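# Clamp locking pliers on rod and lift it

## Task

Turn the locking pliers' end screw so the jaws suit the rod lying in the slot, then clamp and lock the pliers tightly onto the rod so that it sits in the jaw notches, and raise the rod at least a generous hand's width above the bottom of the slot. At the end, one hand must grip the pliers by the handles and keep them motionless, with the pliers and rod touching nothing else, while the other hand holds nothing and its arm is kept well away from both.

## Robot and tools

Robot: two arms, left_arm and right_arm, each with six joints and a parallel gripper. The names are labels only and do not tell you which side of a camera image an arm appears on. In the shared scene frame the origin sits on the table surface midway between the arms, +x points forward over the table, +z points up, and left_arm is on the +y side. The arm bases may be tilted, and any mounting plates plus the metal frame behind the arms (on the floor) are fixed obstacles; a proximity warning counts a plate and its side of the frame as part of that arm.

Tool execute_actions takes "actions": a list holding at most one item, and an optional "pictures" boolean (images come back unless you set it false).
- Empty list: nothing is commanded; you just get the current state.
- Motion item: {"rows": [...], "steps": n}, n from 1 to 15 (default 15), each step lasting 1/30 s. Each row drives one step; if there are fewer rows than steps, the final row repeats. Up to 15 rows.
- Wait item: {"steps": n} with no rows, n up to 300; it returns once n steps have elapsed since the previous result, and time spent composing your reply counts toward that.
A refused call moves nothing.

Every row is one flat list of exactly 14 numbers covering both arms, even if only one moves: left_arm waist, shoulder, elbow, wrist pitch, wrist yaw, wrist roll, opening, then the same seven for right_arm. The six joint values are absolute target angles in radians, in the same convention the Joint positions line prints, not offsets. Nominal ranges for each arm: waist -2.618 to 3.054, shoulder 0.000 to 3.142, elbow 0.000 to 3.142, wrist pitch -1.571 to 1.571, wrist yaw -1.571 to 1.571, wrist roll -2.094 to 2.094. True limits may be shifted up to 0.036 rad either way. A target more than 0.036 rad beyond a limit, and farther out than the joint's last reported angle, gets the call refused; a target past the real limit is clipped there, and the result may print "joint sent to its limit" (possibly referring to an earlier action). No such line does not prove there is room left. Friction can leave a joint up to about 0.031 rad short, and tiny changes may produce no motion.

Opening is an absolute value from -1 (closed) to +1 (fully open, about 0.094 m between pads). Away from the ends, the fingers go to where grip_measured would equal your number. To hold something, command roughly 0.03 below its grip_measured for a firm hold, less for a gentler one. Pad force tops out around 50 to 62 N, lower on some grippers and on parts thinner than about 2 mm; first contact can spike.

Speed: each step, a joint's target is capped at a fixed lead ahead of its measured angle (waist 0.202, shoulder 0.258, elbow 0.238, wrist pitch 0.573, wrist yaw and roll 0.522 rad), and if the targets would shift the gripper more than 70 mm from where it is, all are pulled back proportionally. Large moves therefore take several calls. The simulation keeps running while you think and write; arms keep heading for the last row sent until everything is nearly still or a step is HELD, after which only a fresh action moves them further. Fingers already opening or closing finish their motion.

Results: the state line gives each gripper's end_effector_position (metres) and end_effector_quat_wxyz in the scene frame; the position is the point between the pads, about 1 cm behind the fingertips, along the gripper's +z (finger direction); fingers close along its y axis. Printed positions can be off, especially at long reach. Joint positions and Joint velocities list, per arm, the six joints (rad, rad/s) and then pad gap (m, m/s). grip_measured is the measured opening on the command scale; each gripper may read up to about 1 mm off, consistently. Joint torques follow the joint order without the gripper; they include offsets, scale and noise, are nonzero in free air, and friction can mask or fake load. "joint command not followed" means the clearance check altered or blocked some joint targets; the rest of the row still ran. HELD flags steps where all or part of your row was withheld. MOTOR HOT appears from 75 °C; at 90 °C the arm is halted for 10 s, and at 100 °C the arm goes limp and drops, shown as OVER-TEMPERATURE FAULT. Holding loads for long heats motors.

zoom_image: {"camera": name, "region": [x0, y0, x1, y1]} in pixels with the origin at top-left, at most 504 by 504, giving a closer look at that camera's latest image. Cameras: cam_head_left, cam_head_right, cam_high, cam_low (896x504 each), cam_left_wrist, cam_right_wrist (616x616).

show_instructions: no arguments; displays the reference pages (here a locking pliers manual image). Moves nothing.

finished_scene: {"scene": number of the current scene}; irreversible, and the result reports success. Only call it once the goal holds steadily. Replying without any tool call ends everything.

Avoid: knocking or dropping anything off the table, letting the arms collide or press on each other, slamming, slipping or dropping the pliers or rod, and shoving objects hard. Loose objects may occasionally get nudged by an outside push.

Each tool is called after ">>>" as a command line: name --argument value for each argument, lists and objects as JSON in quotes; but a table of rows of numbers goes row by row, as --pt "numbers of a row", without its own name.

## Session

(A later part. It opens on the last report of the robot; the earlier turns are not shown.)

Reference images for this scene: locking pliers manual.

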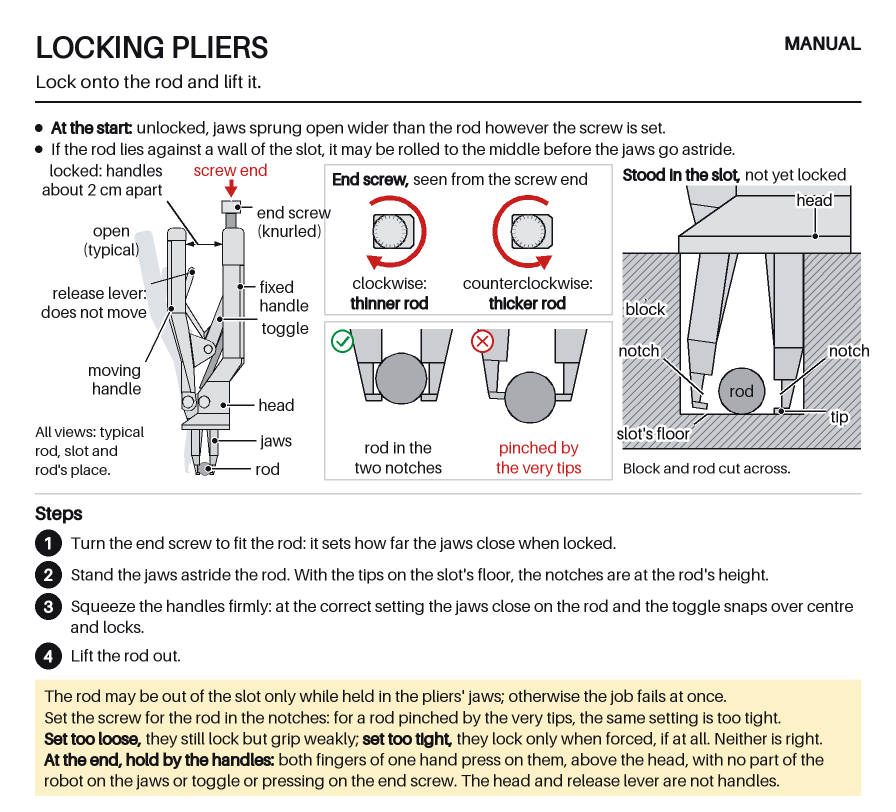

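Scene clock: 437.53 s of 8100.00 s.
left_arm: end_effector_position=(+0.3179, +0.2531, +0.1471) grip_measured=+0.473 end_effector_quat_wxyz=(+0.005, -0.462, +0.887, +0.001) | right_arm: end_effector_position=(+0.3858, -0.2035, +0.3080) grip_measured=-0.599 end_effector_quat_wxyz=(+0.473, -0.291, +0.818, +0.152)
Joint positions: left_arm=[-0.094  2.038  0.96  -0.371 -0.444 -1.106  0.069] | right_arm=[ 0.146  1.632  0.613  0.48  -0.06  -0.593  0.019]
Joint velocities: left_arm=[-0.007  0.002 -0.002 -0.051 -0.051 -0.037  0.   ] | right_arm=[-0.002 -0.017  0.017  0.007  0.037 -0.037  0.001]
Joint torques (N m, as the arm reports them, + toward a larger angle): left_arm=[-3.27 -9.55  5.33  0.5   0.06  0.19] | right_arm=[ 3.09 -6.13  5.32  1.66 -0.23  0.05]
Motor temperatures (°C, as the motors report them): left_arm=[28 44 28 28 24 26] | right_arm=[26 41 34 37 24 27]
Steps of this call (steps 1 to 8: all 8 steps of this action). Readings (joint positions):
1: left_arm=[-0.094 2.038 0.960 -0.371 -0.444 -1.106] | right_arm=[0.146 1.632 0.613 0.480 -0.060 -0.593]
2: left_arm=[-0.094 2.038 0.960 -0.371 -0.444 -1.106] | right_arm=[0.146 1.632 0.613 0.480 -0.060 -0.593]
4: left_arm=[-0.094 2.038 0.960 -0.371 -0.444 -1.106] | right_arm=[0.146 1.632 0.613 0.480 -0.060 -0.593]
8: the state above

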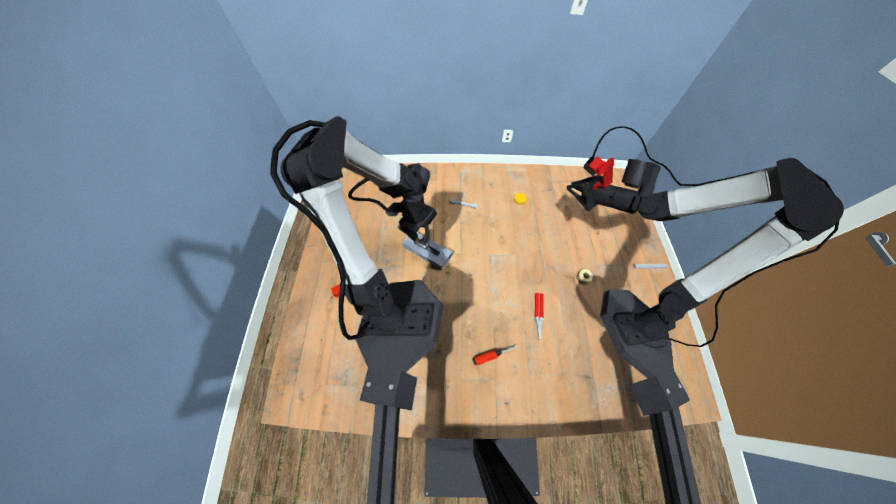

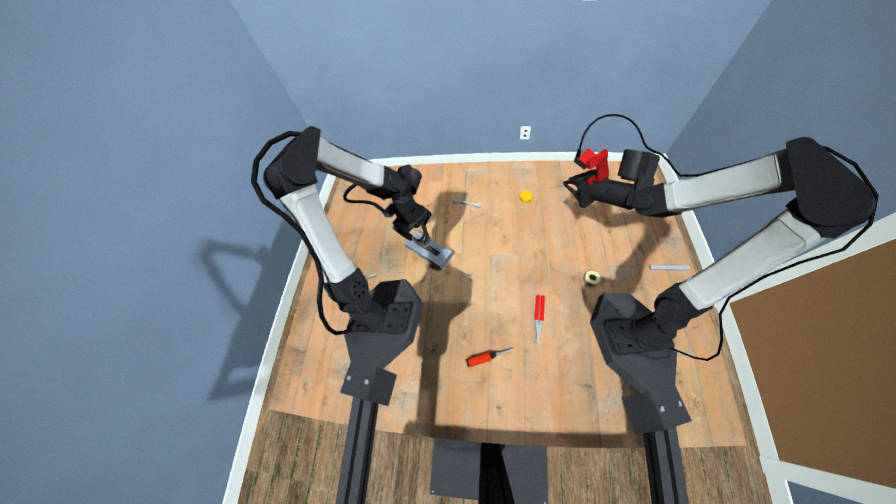

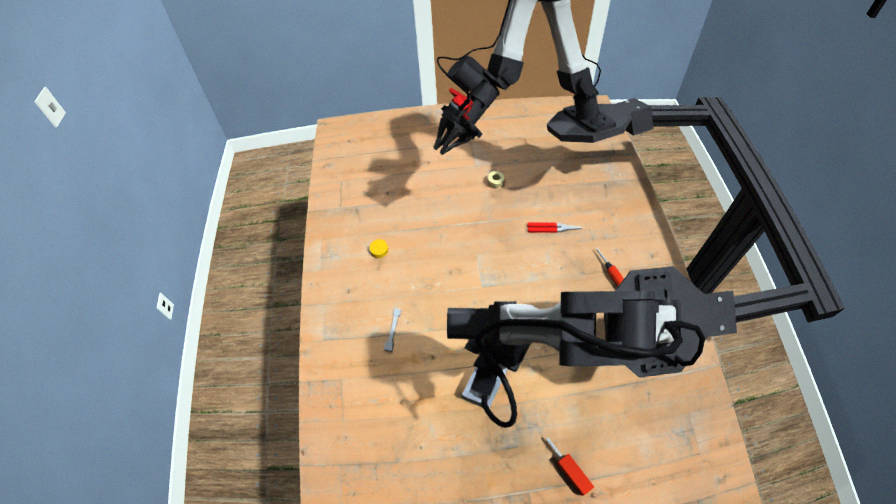

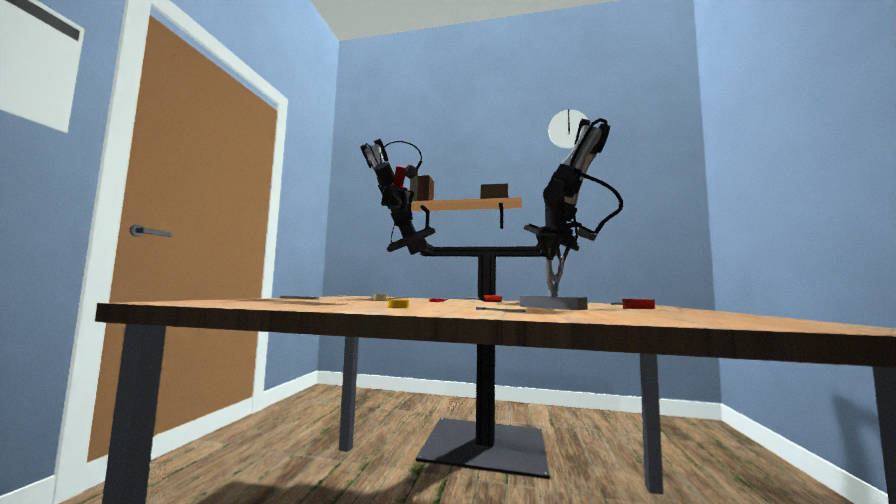

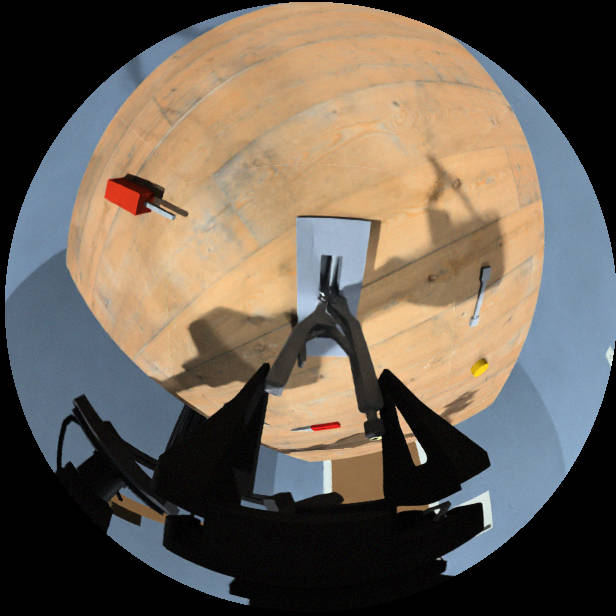

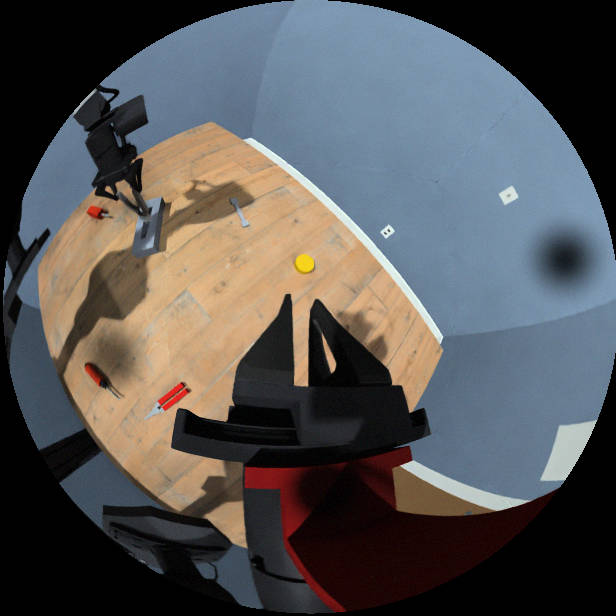

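>>> execute_actions --actions '[{"rows":[[-0.081,2.053,0.972,-0.358,-0.432,-1.098,0.46,0.15,1.64,0.6,0.455,-0.05,-0.6,-0.6],[-0.081,2.053,0.972,-0.358,-0.432,-1.098,0.49,0.15,1.64,0.6,0.455,-0.05,-0.6,-0.6],[-0.081,2.053,0.972,-0.358,-0.432,-1.098,0.52,0.15,1.64,0.6,0.455,-0.05,-0.6,-0.6],[-0.081,2.053,0.972,-0.358,-0.432,-1.098,0.55,0.15,1.64,0.6,0.455,-0.05,-0.6,-0.6],[-0.081,2.053,0.972,-0.358,-0.432,-1.098,0.58,0.15,1.64,0.6,0.455,-0.05,-0.6,-0.6],[-0.081,2.053,0.972,-0.358,-0.432,-1.098,0.61,0.15,1.64,0.6,0.455,-0.05,-0.6,-0.6],[-0.081,2.053,0.972,-0.358,-0.432,-1.098,0.64,0.15,1.64,0.6,0.455,-0.05,-0.6,-0.6],[-0.081,2.053,0.972,-0.358,-0.432,-1.098,0.67,0.15,1.64,0.6,0.455,-0.05,-0.6,-0.6],[-0.081,2.053,0.972,-0.358,-0.432,-1.098,0.70,0.15,1.64,0.6,0.455,-0.05,-0.6,-0.6],[-0.081,2.053,0.972,-0.358,-0.432,-1.098,0.74,0.15,1.64,0.6,0.455,-0.05,-0.6,-0.6],[-0.081,2.053,0.972,-0.358,-0.432,-1.098,0.8,0.15,1.64,0.6,0.455,-0.05,-0.6,-0.6],[-0.081,2.053,0.972,-0.39,-0.432,-1.098,0.9,0.15,1.64,0.6,0.455,-0.05,-0.6,-0.6],[-0.095,2.03,0.972,-0.42,-0.44,-1.1,1.0,0.15,1.64,0.6,0.455,-0.05,-0.6,-0.6],[-0.105,2.02,0.975,-0.45,-0.44,-1.11,1.0,0.15,1.64,0.6,0.455,-0.05,-0.6,-0.6],[-0.113,2.005,0.98,-0.48,-0.45,-1.12,1.0,0.15,1.64,0.6,0.455,-0.05,-0.6,-0.6]],"steps":15}]' --pictures false

>>> execute_actions --actions '[{"rows":[[-0.123,1.99,0.988,-0.51,-0.45,-1.13,1.0,0.15,1.64,0.6,0.455,-0.05,-0.6,-0.6],[-0.133,1.974,0.996,-0.54,-0.45,-1.14,1.0,0.15,1.64,0.6,0.455,-0.05,-0.6,-0.6],[-0.143,1.958,1.004,-0.57,-0.455,-1.15,1.0,0.15,1.64,0.6,0.455,-0.05,-0.6,-0.6],[-0.153,1.942,1.012,-0.6,-0.455,-1.16,1.0,0.15,1.64,0.6,0.455,-0.05,-0.6,-0.6],[-0.163,1.926,1.02,-0.62,-0.46,-1.17,1.0,0.15,1.64,0.6,0.455,-0.05,-0.6,-0.6],[-0.173,1.91,1.03,-0.625,-0.46,-1.17,1.0,0.15,1.64,0.6,0.455,-0.05,-0.6,-0.6],[-0.18,1.91,1.045,-0.625,-0.46,-1.17,1.0,0.15,1.64,0.6,0.455,-0.05,-0.6,-0.6],[-0.185,1.93,1.065,-0.625,-0.46,-1.1,0.8,0.15,1.64,0.6,0.455,-0.05,-0.6,-0.6],[-0.19,1.95,1.085,-0.625,-0.46,-0.9,0.5,0.15,1.64,0.6,0.455,-0.05,-0.6,-0.6],[-0.195,1.97,1.105,-0.625,-0.46,-0.6,0.2,0.15,1.64,0.6,0.455,-0.05,-0.6,-0.6],[-0.196,1.99,1.123,-0.625,-0.46,-0.2,-0.1,0.15,1.64,0.6,0.455,-0.05,-0.6,-0.6],[-0.196,2.005,1.123,-0.625,-0.46,1.97,-0.5,0.15,1.64,0.6,0.455,-0.05,-0.6,-0.6]],"steps":15}]' --pictures false

>>> execute_actions --actions '[{"steps":40}]'

>>> zoom_image --camera "cam_left_wrist" --region '[240, 260, 420, 440]'

Scene clock: 464.03 s of 8100.00 s.
left_arm: end_effector_position=(+0.3125, +0.2539, +0.1479) grip_measured=+1.000 end_effector_quat_wxyz=(-0.005, -0.458, +0.889, +0.006) | right_arm: end_effector_position=(+0.3858, -0.2035, +0.3080) grip_measured=-0.599 end_effector_quat_wxyz=(+0.473, -0.291, +0.818, +0.152)
Joint positions: left_arm=[-0.095  2.034  0.96  -0.397 -0.443 -1.106  0.094] | right_arm=[ 0.146  1.632  0.613  0.48  -0.06  -0.593  0.019]
Joint velocities: left_arm=[-0.032 -0.149 -0.012 -0.462 -0.037 -0.139  0.   ] | right_arm=[-0.017  0.002 -0.007  0.022  0.037 -0.007 -0.001]
Joint torques (N m, as the arm reports them, + toward a larger angle): left_arm=[ -5.57 -12.94   6.02   0.25  -0.12   0.05] | right_arm=[ 3.08 -6.24  5.19  1.66 -0.23 -0.01]
Motor temperatures (°C, as the motors report them): left_arm=[28 42 28 27 24 26] | right_arm=[26 41 34 37 24 27]
Steps of this call (steps 1 to 15: the robot went on to your last target; steps 16 to 780: nothing new was sent; steps 781 to 795: all 15 steps of this action). Readings (joint positions):
781: left_arm=[-0.094 2.038 0.960 -0.371 -0.444 -1.107] | right_arm=[0.146 1.632 0.613 0.480 -0.060 -0.593]
782: left_arm=[-0.094 2.038 0.960 -0.371 -0.444 -1.107] | right_arm=[0.146 1.632 0.613 0.480 -0.060 -0.593]
784: left_arm=[-0.094 2.038 0.960 -0.371 -0.444 -1.106] | right_arm=[0.146 1.632 0.613 0.480 -0.060 -0.593]
788: left_arm=[-0.094 2.039 0.960 -0.370 -0.443 -1.105] | right_arm=[0.146 1.632 0.613 0.480 -0.060 -0.593]
795: the state above
After step 780, the last 117 steps of your reply time or wait did not run and took no scene time. You can wait again.

Scene clock: 464.53 s of 8100.00 s.
left_arm: end_effector_position=(+0.3474, +0.2377, +0.2009) grip_measured=-0.492 end_effector_quat_wxyz=(+0.021, -0.148, +0.989, -0.005) | right_arm: end_effector_position=(+0.3858, -0.2035, +0.3080) grip_measured=-0.599 end_effector_quat_wxyz=(+0.473, -0.291, +0.818, +0.152)
Joint positions: left_arm=[-0.189  1.978  1.116 -0.59  -0.454 -0.529  0.024] | right_arm=[ 0.146  1.632  0.613  0.48  -0.06  -0.593  0.019]
Joint velocities: left_arm=[ 0.007  0.208  0.007 -0.154 -0.007  2.879 -0.013] | right_arm=[-0.007 -0.002 -0.007 -0.007 -0.022 -0.037 -0.   ]
Joint torques (N m, as the arm reports them, + toward a larger angle): left_arm=[ -4.94 -10.04   6.23   0.3   -0.11   0.13] | right_arm=[ 3.16 -6.35  5.41  1.66 -0.23  0.03]
Motor temperatures (°C, as the motors report them): left_arm=[28 42 28 27 24 26] | right_arm=[26 41 34 37 24 27]
Steps of this call (steps 1 to 15: all 15 steps of this action). Readings (joint positions):
1: left_arm=[-0.097 2.027 0.960 -0.417 -0.443 -1.109] | right_arm=[0.146 1.632 0.613 0.480 -0.060 -0.593]
2: left_arm=[-0.103 2.016 0.963 -0.440 -0.443 -1.114] | right_arm=[0.146 1.632 0.613 0.480 -0.060 -0.593]
4: left_arm=[-0.121 1.987 0.975 -0.491 -0.445 -1.126] | right_arm=[0.146 1.632 0.613 0.480 -0.060 -0.593]
8: left_arm=[-0.165 1.925 1.021 -0.568 -0.450 -1.140] | right_arm=[0.146 1.632 0.613 0.480 -0.060 -0.593]
15: the state above

Scene clock: 465.87 s of 8100.00 s.
left_arm: end_effector_position=(+0.3401, +0.2377, +0.1970) grip_measured=-0.498 end_effector_quat_wxyz=(+0.001, +0.892, +0.451, +0.007) | right_arm: end_effector_position=(+0.3858, -0.2035, +0.3080) grip_measured=-0.599 end_effector_quat_wxyz=(+0.473, -0.291, +0.818, +0.152)
Joint positions: left_arm=[-0.189  1.991  1.116 -0.612 -0.454  1.958  0.024] | right_arm=[ 0.146  1.632  0.613  0.48  -0.06  -0.593  0.019]
Joint velocities: left_arm=[-0.017  0.002  0.002  0.037 -0.081  0.037 -0.   ] | right_arm=[-0.007  0.022 -0.002 -0.051 -0.051 -0.081 -0.001]
Joint torques (N m, as the arm reports them, + toward a larger angle): left_arm=[-4.97 -9.96  6.02  0.19  0.03  0.16] | right_arm=[ 3.28 -6.28  5.14  1.62 -0.26 -0.02]
Motor temperatures (°C, as the motors report them): left_arm=[28 41 28 27 24 26] | right_arm=[26 41 34 37 24 27]
Steps of this call (steps 1 to 40: the robot went on to your last target). Readings (joint positions):
1: left_arm=[-0.189 1.984 1.116 -0.595 -0.454 -0.430] | right_arm=[0.146 1.632 0.613 0.480 -0.060 -0.593]
2: left_arm=[-0.189 1.988 1.116 -0.599 -0.454 -0.332] | right_arm=[0.146 1.632 0.613 0.480 -0.060 -0.593]
4: left_arm=[-0.189 1.991 1.116 -0.605 -0.454 -0.136] | right_arm=[0.146 1.632 0.613 0.480 -0.060 -0.593]
8: left_arm=[-0.189 1.991 1.116 -0.607 -0.454 0.258] | right_arm=[0.146 1.632 0.613 0.480 -0.060 -0.593]
40: the state above

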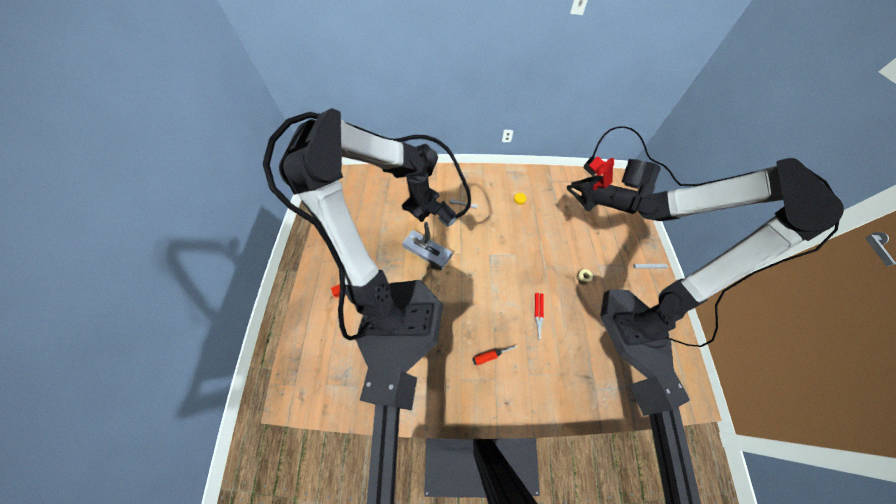

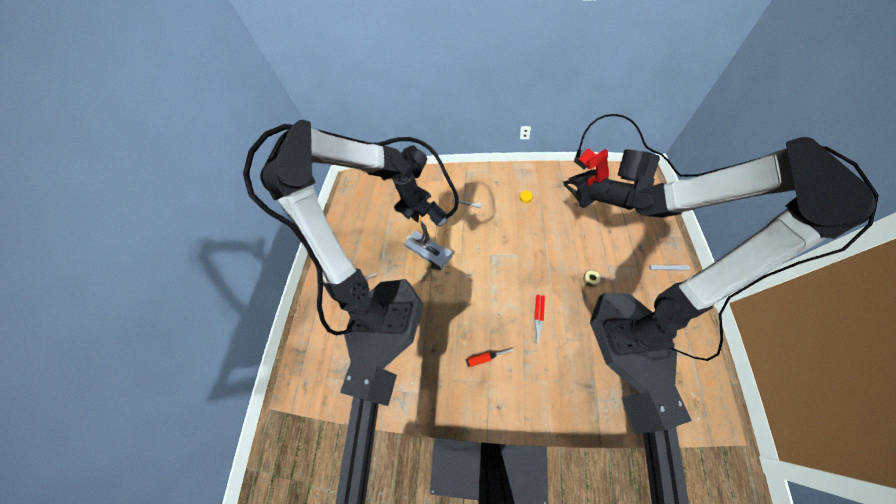

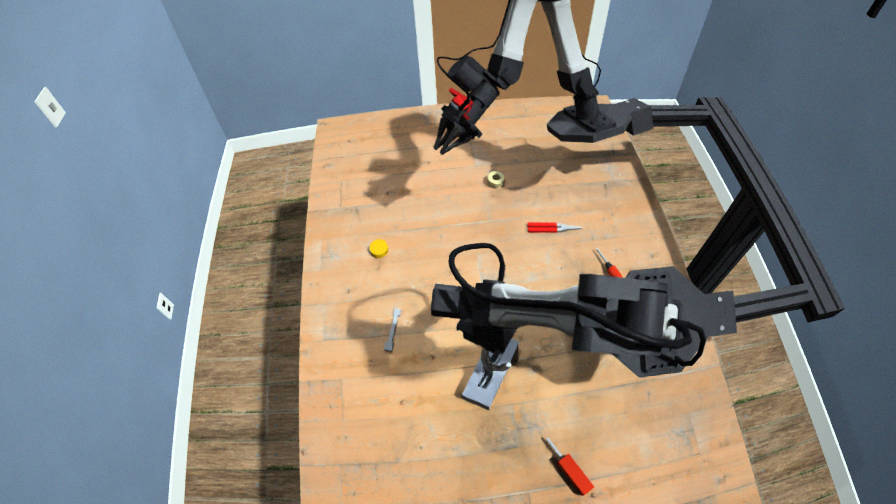

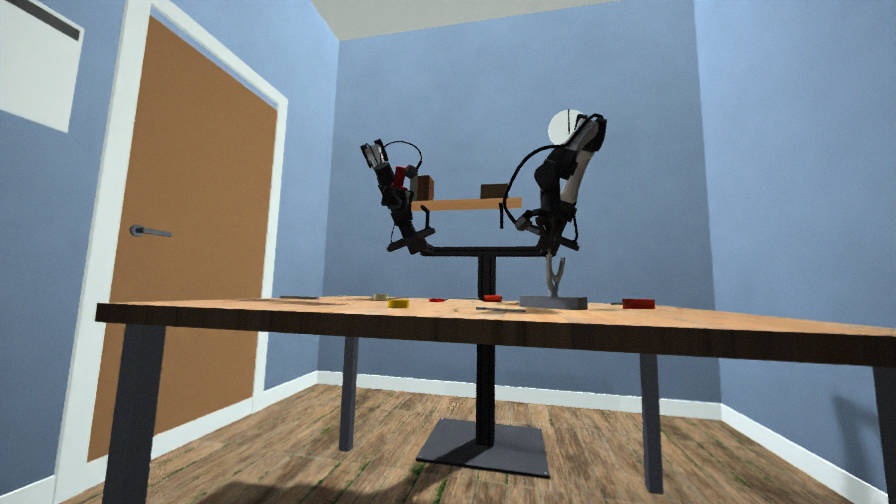

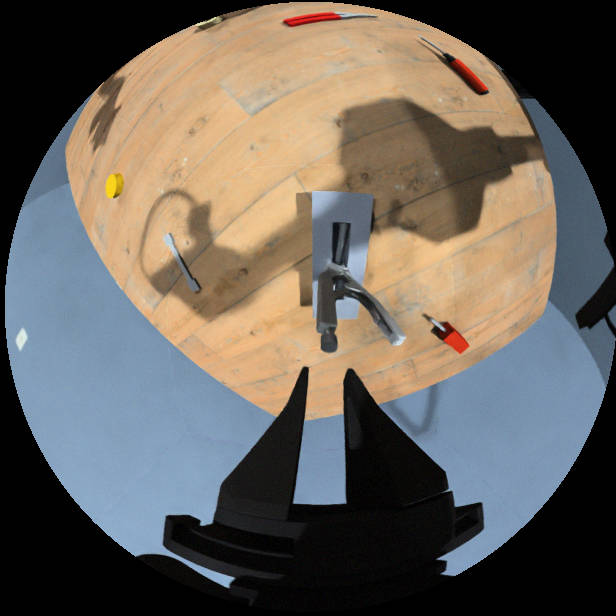

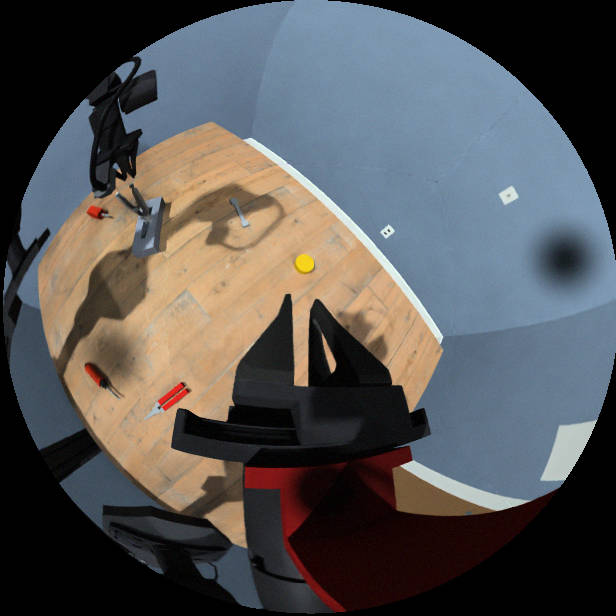

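Region (240, 260, 420, 440) of cam_left_wrist's 616x616 image, scaled by 2.800, with more detail than that image has.

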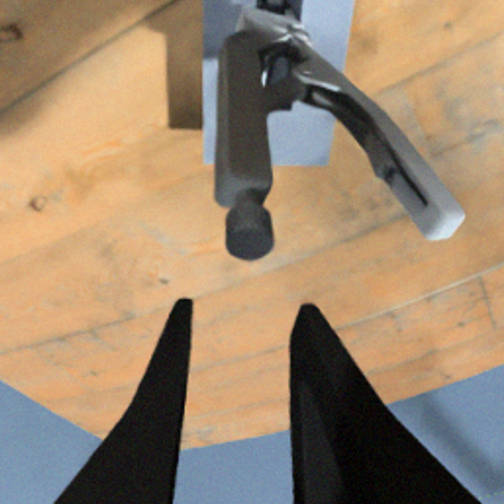

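>>> execute_actions --actions '[]'

Scene clock: 483.87 s of 8100.00 s.
left_arm: end_effector_position=(+0.3401, +0.2377, +0.1970) grip_measured=-0.498 end_effector_quat_wxyz=(+0.001, +0.894, +0.449, +0.007) | right_arm: end_effector_position=(+0.3858, -0.2035, +0.3080) grip_measured=-0.599 end_effector_quat_wxyz=(+0.473, -0.291, +0.818, +0.152)
Joint positions: left_arm=[-0.189  1.991  1.116 -0.612 -0.454  1.963  0.024] | right_arm=[ 0.146  1.632  0.613  0.48  -0.06  -0.593  0.019]
Joint velocities: left_arm=[-0.002 -0.002 -0.002  0.007 -0.037 -0.037  0.001] | right_arm=[-0.012 -0.007  0.007 -0.022  0.051 -0.037 -0.   ]
Joint torques (N m, as the arm reports them, + toward a larger angle): left_arm=[-5.   -9.95  6.01  0.19  0.02  0.16] | right_arm=[ 3.33 -6.27  5.22  1.63 -0.23 -0.01]
Motor temperatures (°C, as the motors report them): left_arm=[28 41 29 27 24 26] | right_arm=[26 41 34 37 24 27]
Steps of this call (steps 1 to 30: the robot went on to your last target; steps 31 to 540: nothing new was sent). Readings (joint positions):
1: left_arm=[-0.189 1.991 1.116 -0.612 -0.454 1.959] | right_arm=[0.146 1.632 0.613 0.480 -0.060 -0.593]
2: left_arm=[-0.189 1.991 1.116 -0.612 -0.454 1.960] | right_arm=[0.146 1.632 0.613 0.480 -0.060 -0.593]
4: left_arm=[-0.189 1.991 1.116 -0.612 -0.454 1.961] | right_arm=[0.146 1.632 0.613 0.480 -0.060 -0.593]
8: left_arm=[-0.189 1.991 1.116 -0.612 -0.454 1.963] | right_arm=[0.146 1.632 0.613 0.480 -0.060 -0.593]
540: the state above
All arms were judged still, so your last target was given up. Only a new action makes them travel on or press farther. Fingers that are still opening or closing keep moving.

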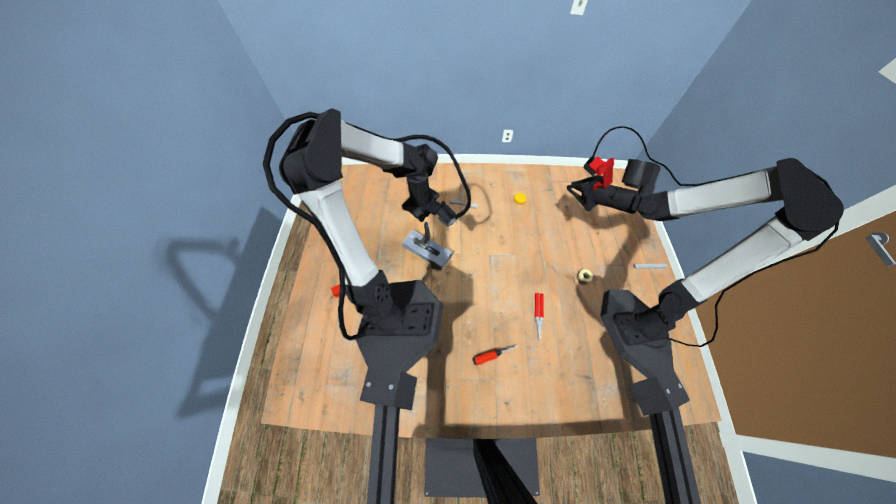

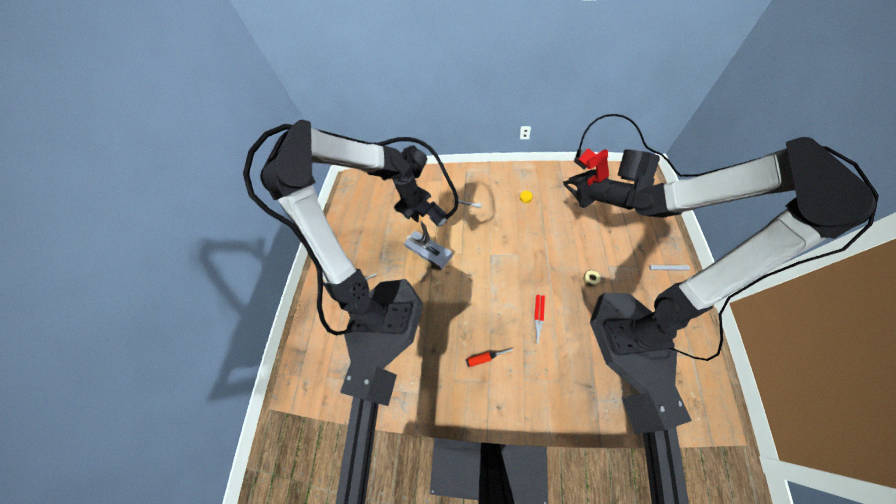

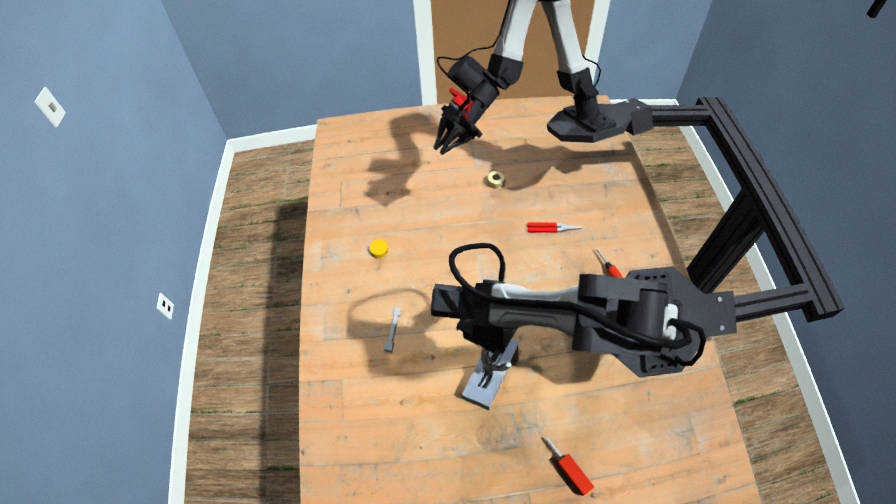

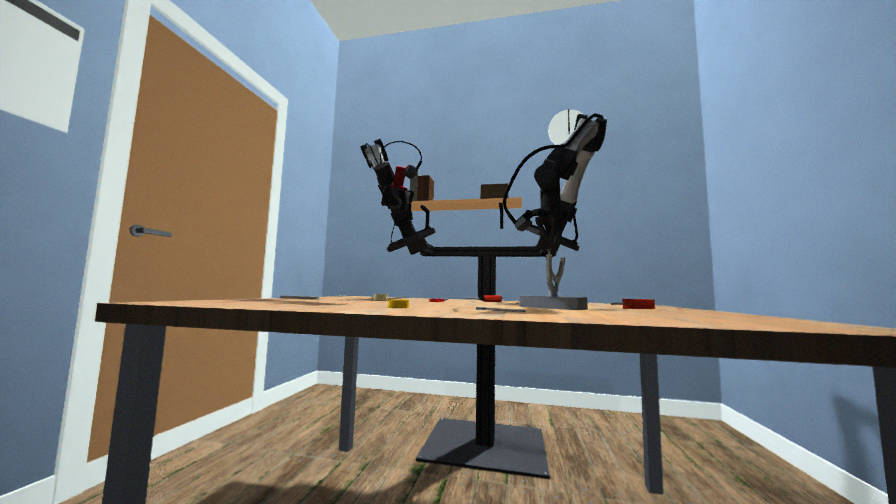

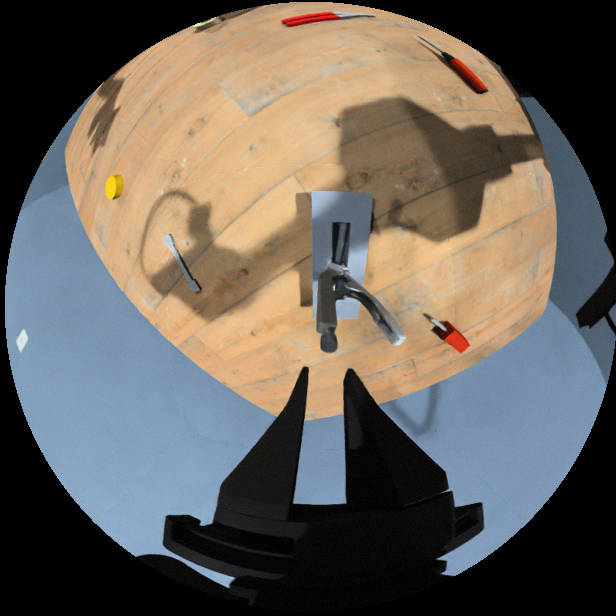

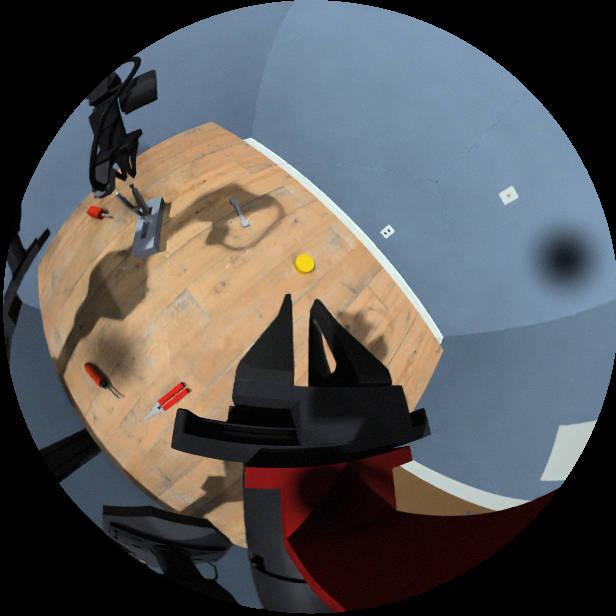

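>>> execute_actions --actions '[{"rows":[[-0.18,2.01,1.10,-0.59,-0.46,1.98,-0.5,0.15,1.64,0.6,0.455,-0.05,-0.6,-0.6],[-0.176,2.015,1.095,-0.58,-0.46,1.98,-0.5,0.15,1.64,0.6,0.455,-0.05,-0.6,-0.6],[-0.173,2.02,1.092,-0.57,-0.46,1.98,-0.5,0.15,1.64,0.6,0.455,-0.05,-0.6,-0.6],[-0.17,2.025,1.089,-0.56,-0.46,1.98,-0.5,0.15,1.64,0.6,0.455,-0.05,-0.6,-0.6],[-0.167,2.03,1.086,-0.55,-0.46,1.98,-0.5,0.15,1.64,0.6,0.455,-0.05,-0.6,-0.6],[-0.164,2.035,1.082,-0.542,-0.46,1.99,-0.5,0.15,1.64,0.6,0.455,-0.05,-0.6,-0.6],[-0.162,2.04,1.079,-0.535,-0.46,1.99,-0.5,0.15,1.64,0.6,0.455,-0.05,-0.6,-0.6]],"steps":15}]'

>>> zoom_image --camera "cam_left_wrist" --region '[240, 250, 440, 450]'

>>> zoom_image --camera "cam_right_wrist" --region '[70, 130, 210, 270]'

Scene clock: 494.23 s of 8100.00 s.
left_arm: end_effector_position=(+0.3393, +0.2359, +0.1822) grip_measured=-0.498 end_effector_quat_wxyz=(+0.000, +0.894, +0.447, +0.007) | right_arm: end_effector_position=(+0.3858, -0.2035, +0.3080) grip_measured=-0.599 end_effector_quat_wxyz=(+0.473, -0.291, +0.818, +0.152)
Joint positions: left_arm=[-0.176  2.025  1.097 -0.553 -0.454  1.982  0.024] | right_arm=[ 0.146  1.632  0.613  0.48  -0.06  -0.593  0.019]
Joint velocities: left_arm=[ 0.012 -0.012  0.007  0.007  0.007  0.037  0.001] | right_arm=[-0.002 -0.002  0.007  0.007  0.037  0.051 -0.001]
Joint torques (N m, as the arm reports them, + toward a larger angle): left_arm=[ -3.46 -10.11   3.43   0.44   0.02   0.17] | right_arm=[ 3.13 -6.12  5.21  1.68 -0.24 -0.02]
Motor temperatures (°C, as the motors report them): left_arm=[28 41 29 27 24 26] | right_arm=[26 41 34 37 24 27]
Steps of this call (steps 1 to 296: nothing new was sent; steps 297 to 311: all 15 steps of this action). Readings (joint positions):
297: left_arm=[-0.189 1.991 1.116 -0.611 -0.454 1.965] | right_arm=[0.146 1.632 0.613 0.480 -0.060 -0.593]
298: left_arm=[-0.189 1.991 1.116 -0.609 -0.454 1.967] | right_arm=[0.146 1.632 0.613 0.480 -0.060 -0.593]
300: left_arm=[-0.189 1.994 1.116 -0.598 -0.454 1.969] | right_arm=[0.146 1.632 0.613 0.480 -0.060 -0.593]
304: left_arm=[-0.182 2.013 1.107 -0.566 -0.454 1.976] | right_arm=[0.146 1.632 0.613 0.480 -0.060 -0.593]
311: the state above

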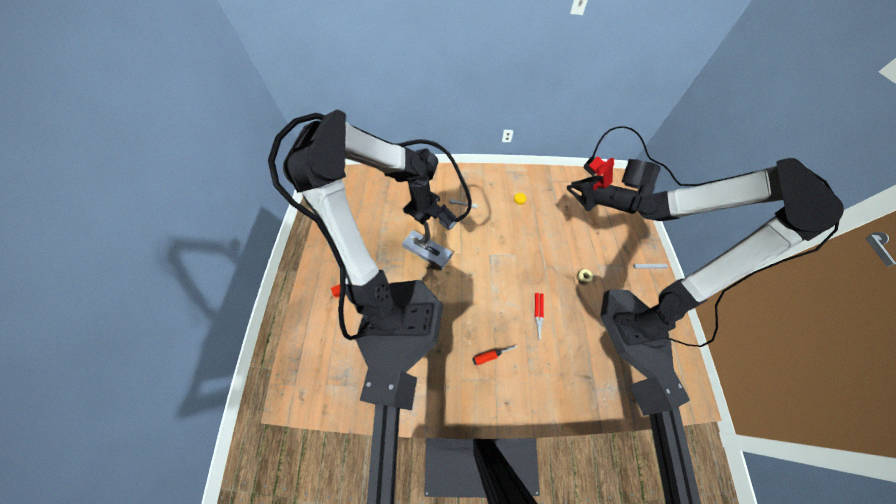

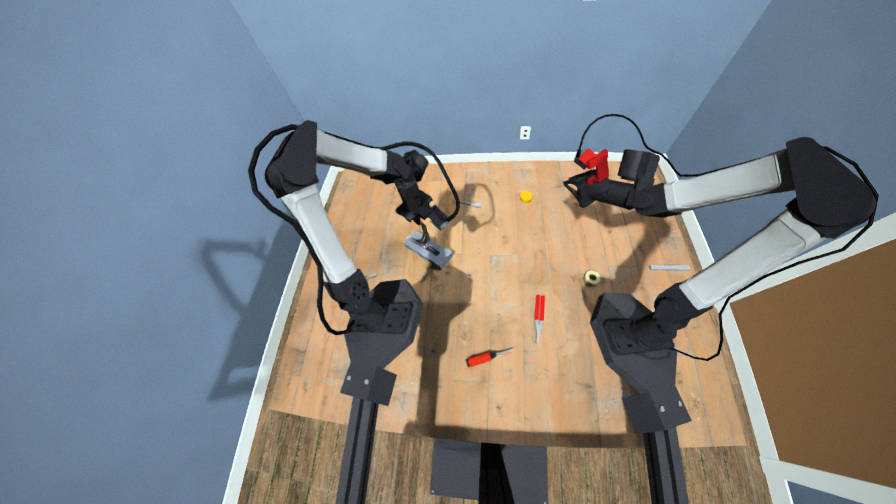

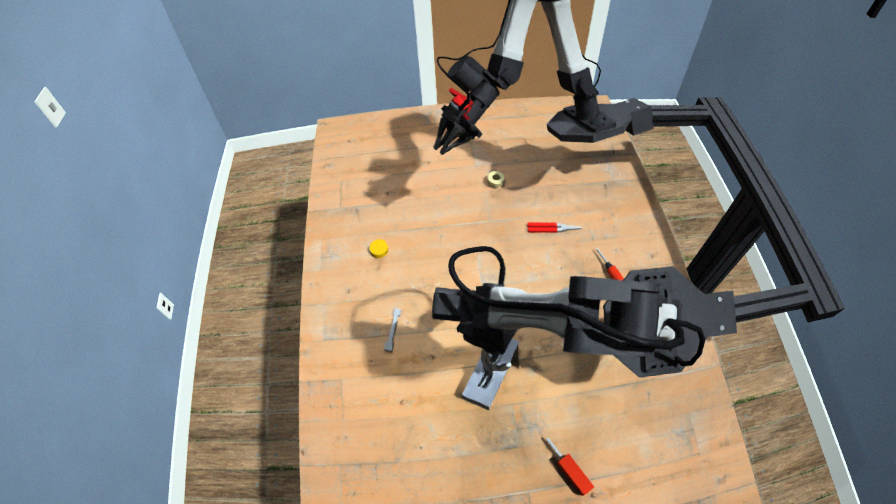

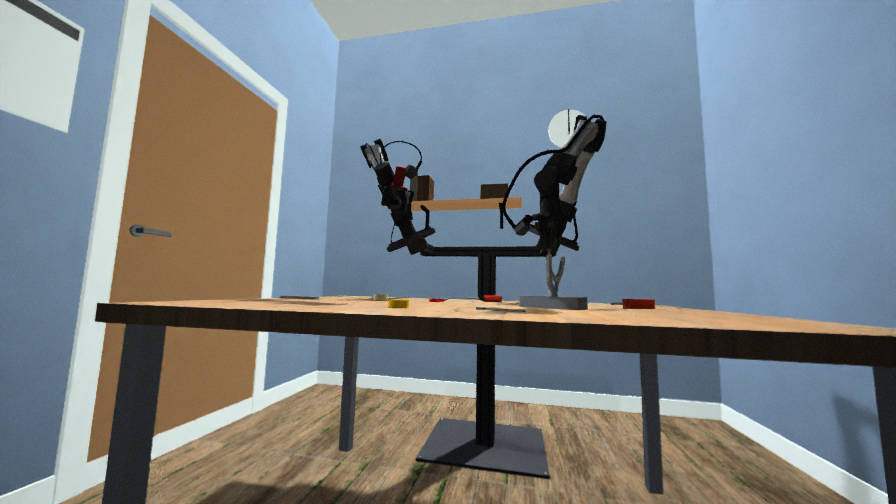

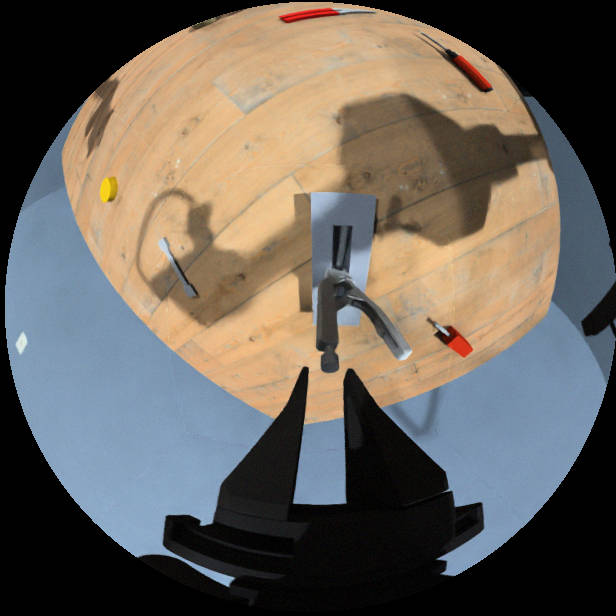

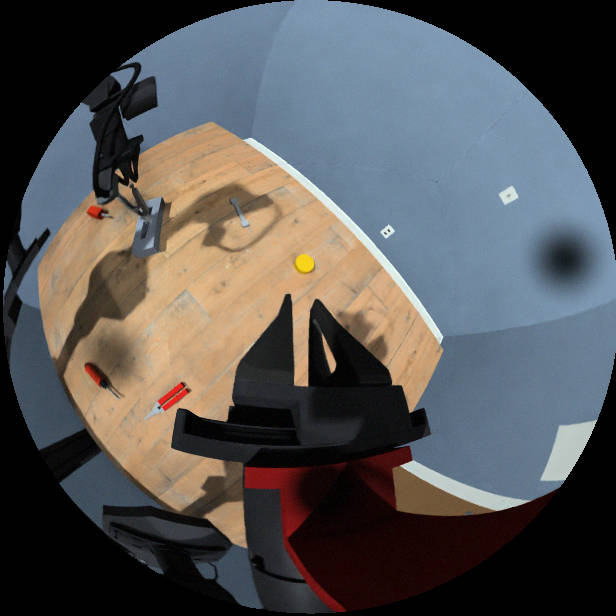

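Region (240, 250, 440, 450) of cam_left_wrist's 616x616 image, scaled by 2.520, with more detail than that image has.

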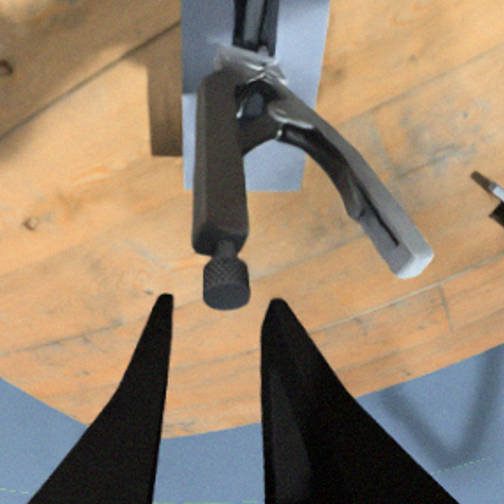

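Region (70, 130, 210, 270) of cam_right_wrist's 616x616 image, scaled by 3.600, with more detail than that image has.

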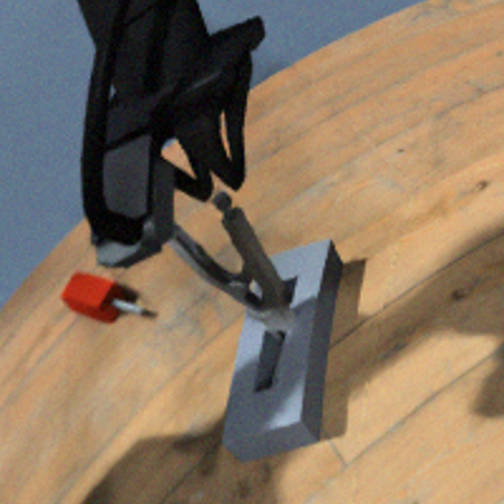

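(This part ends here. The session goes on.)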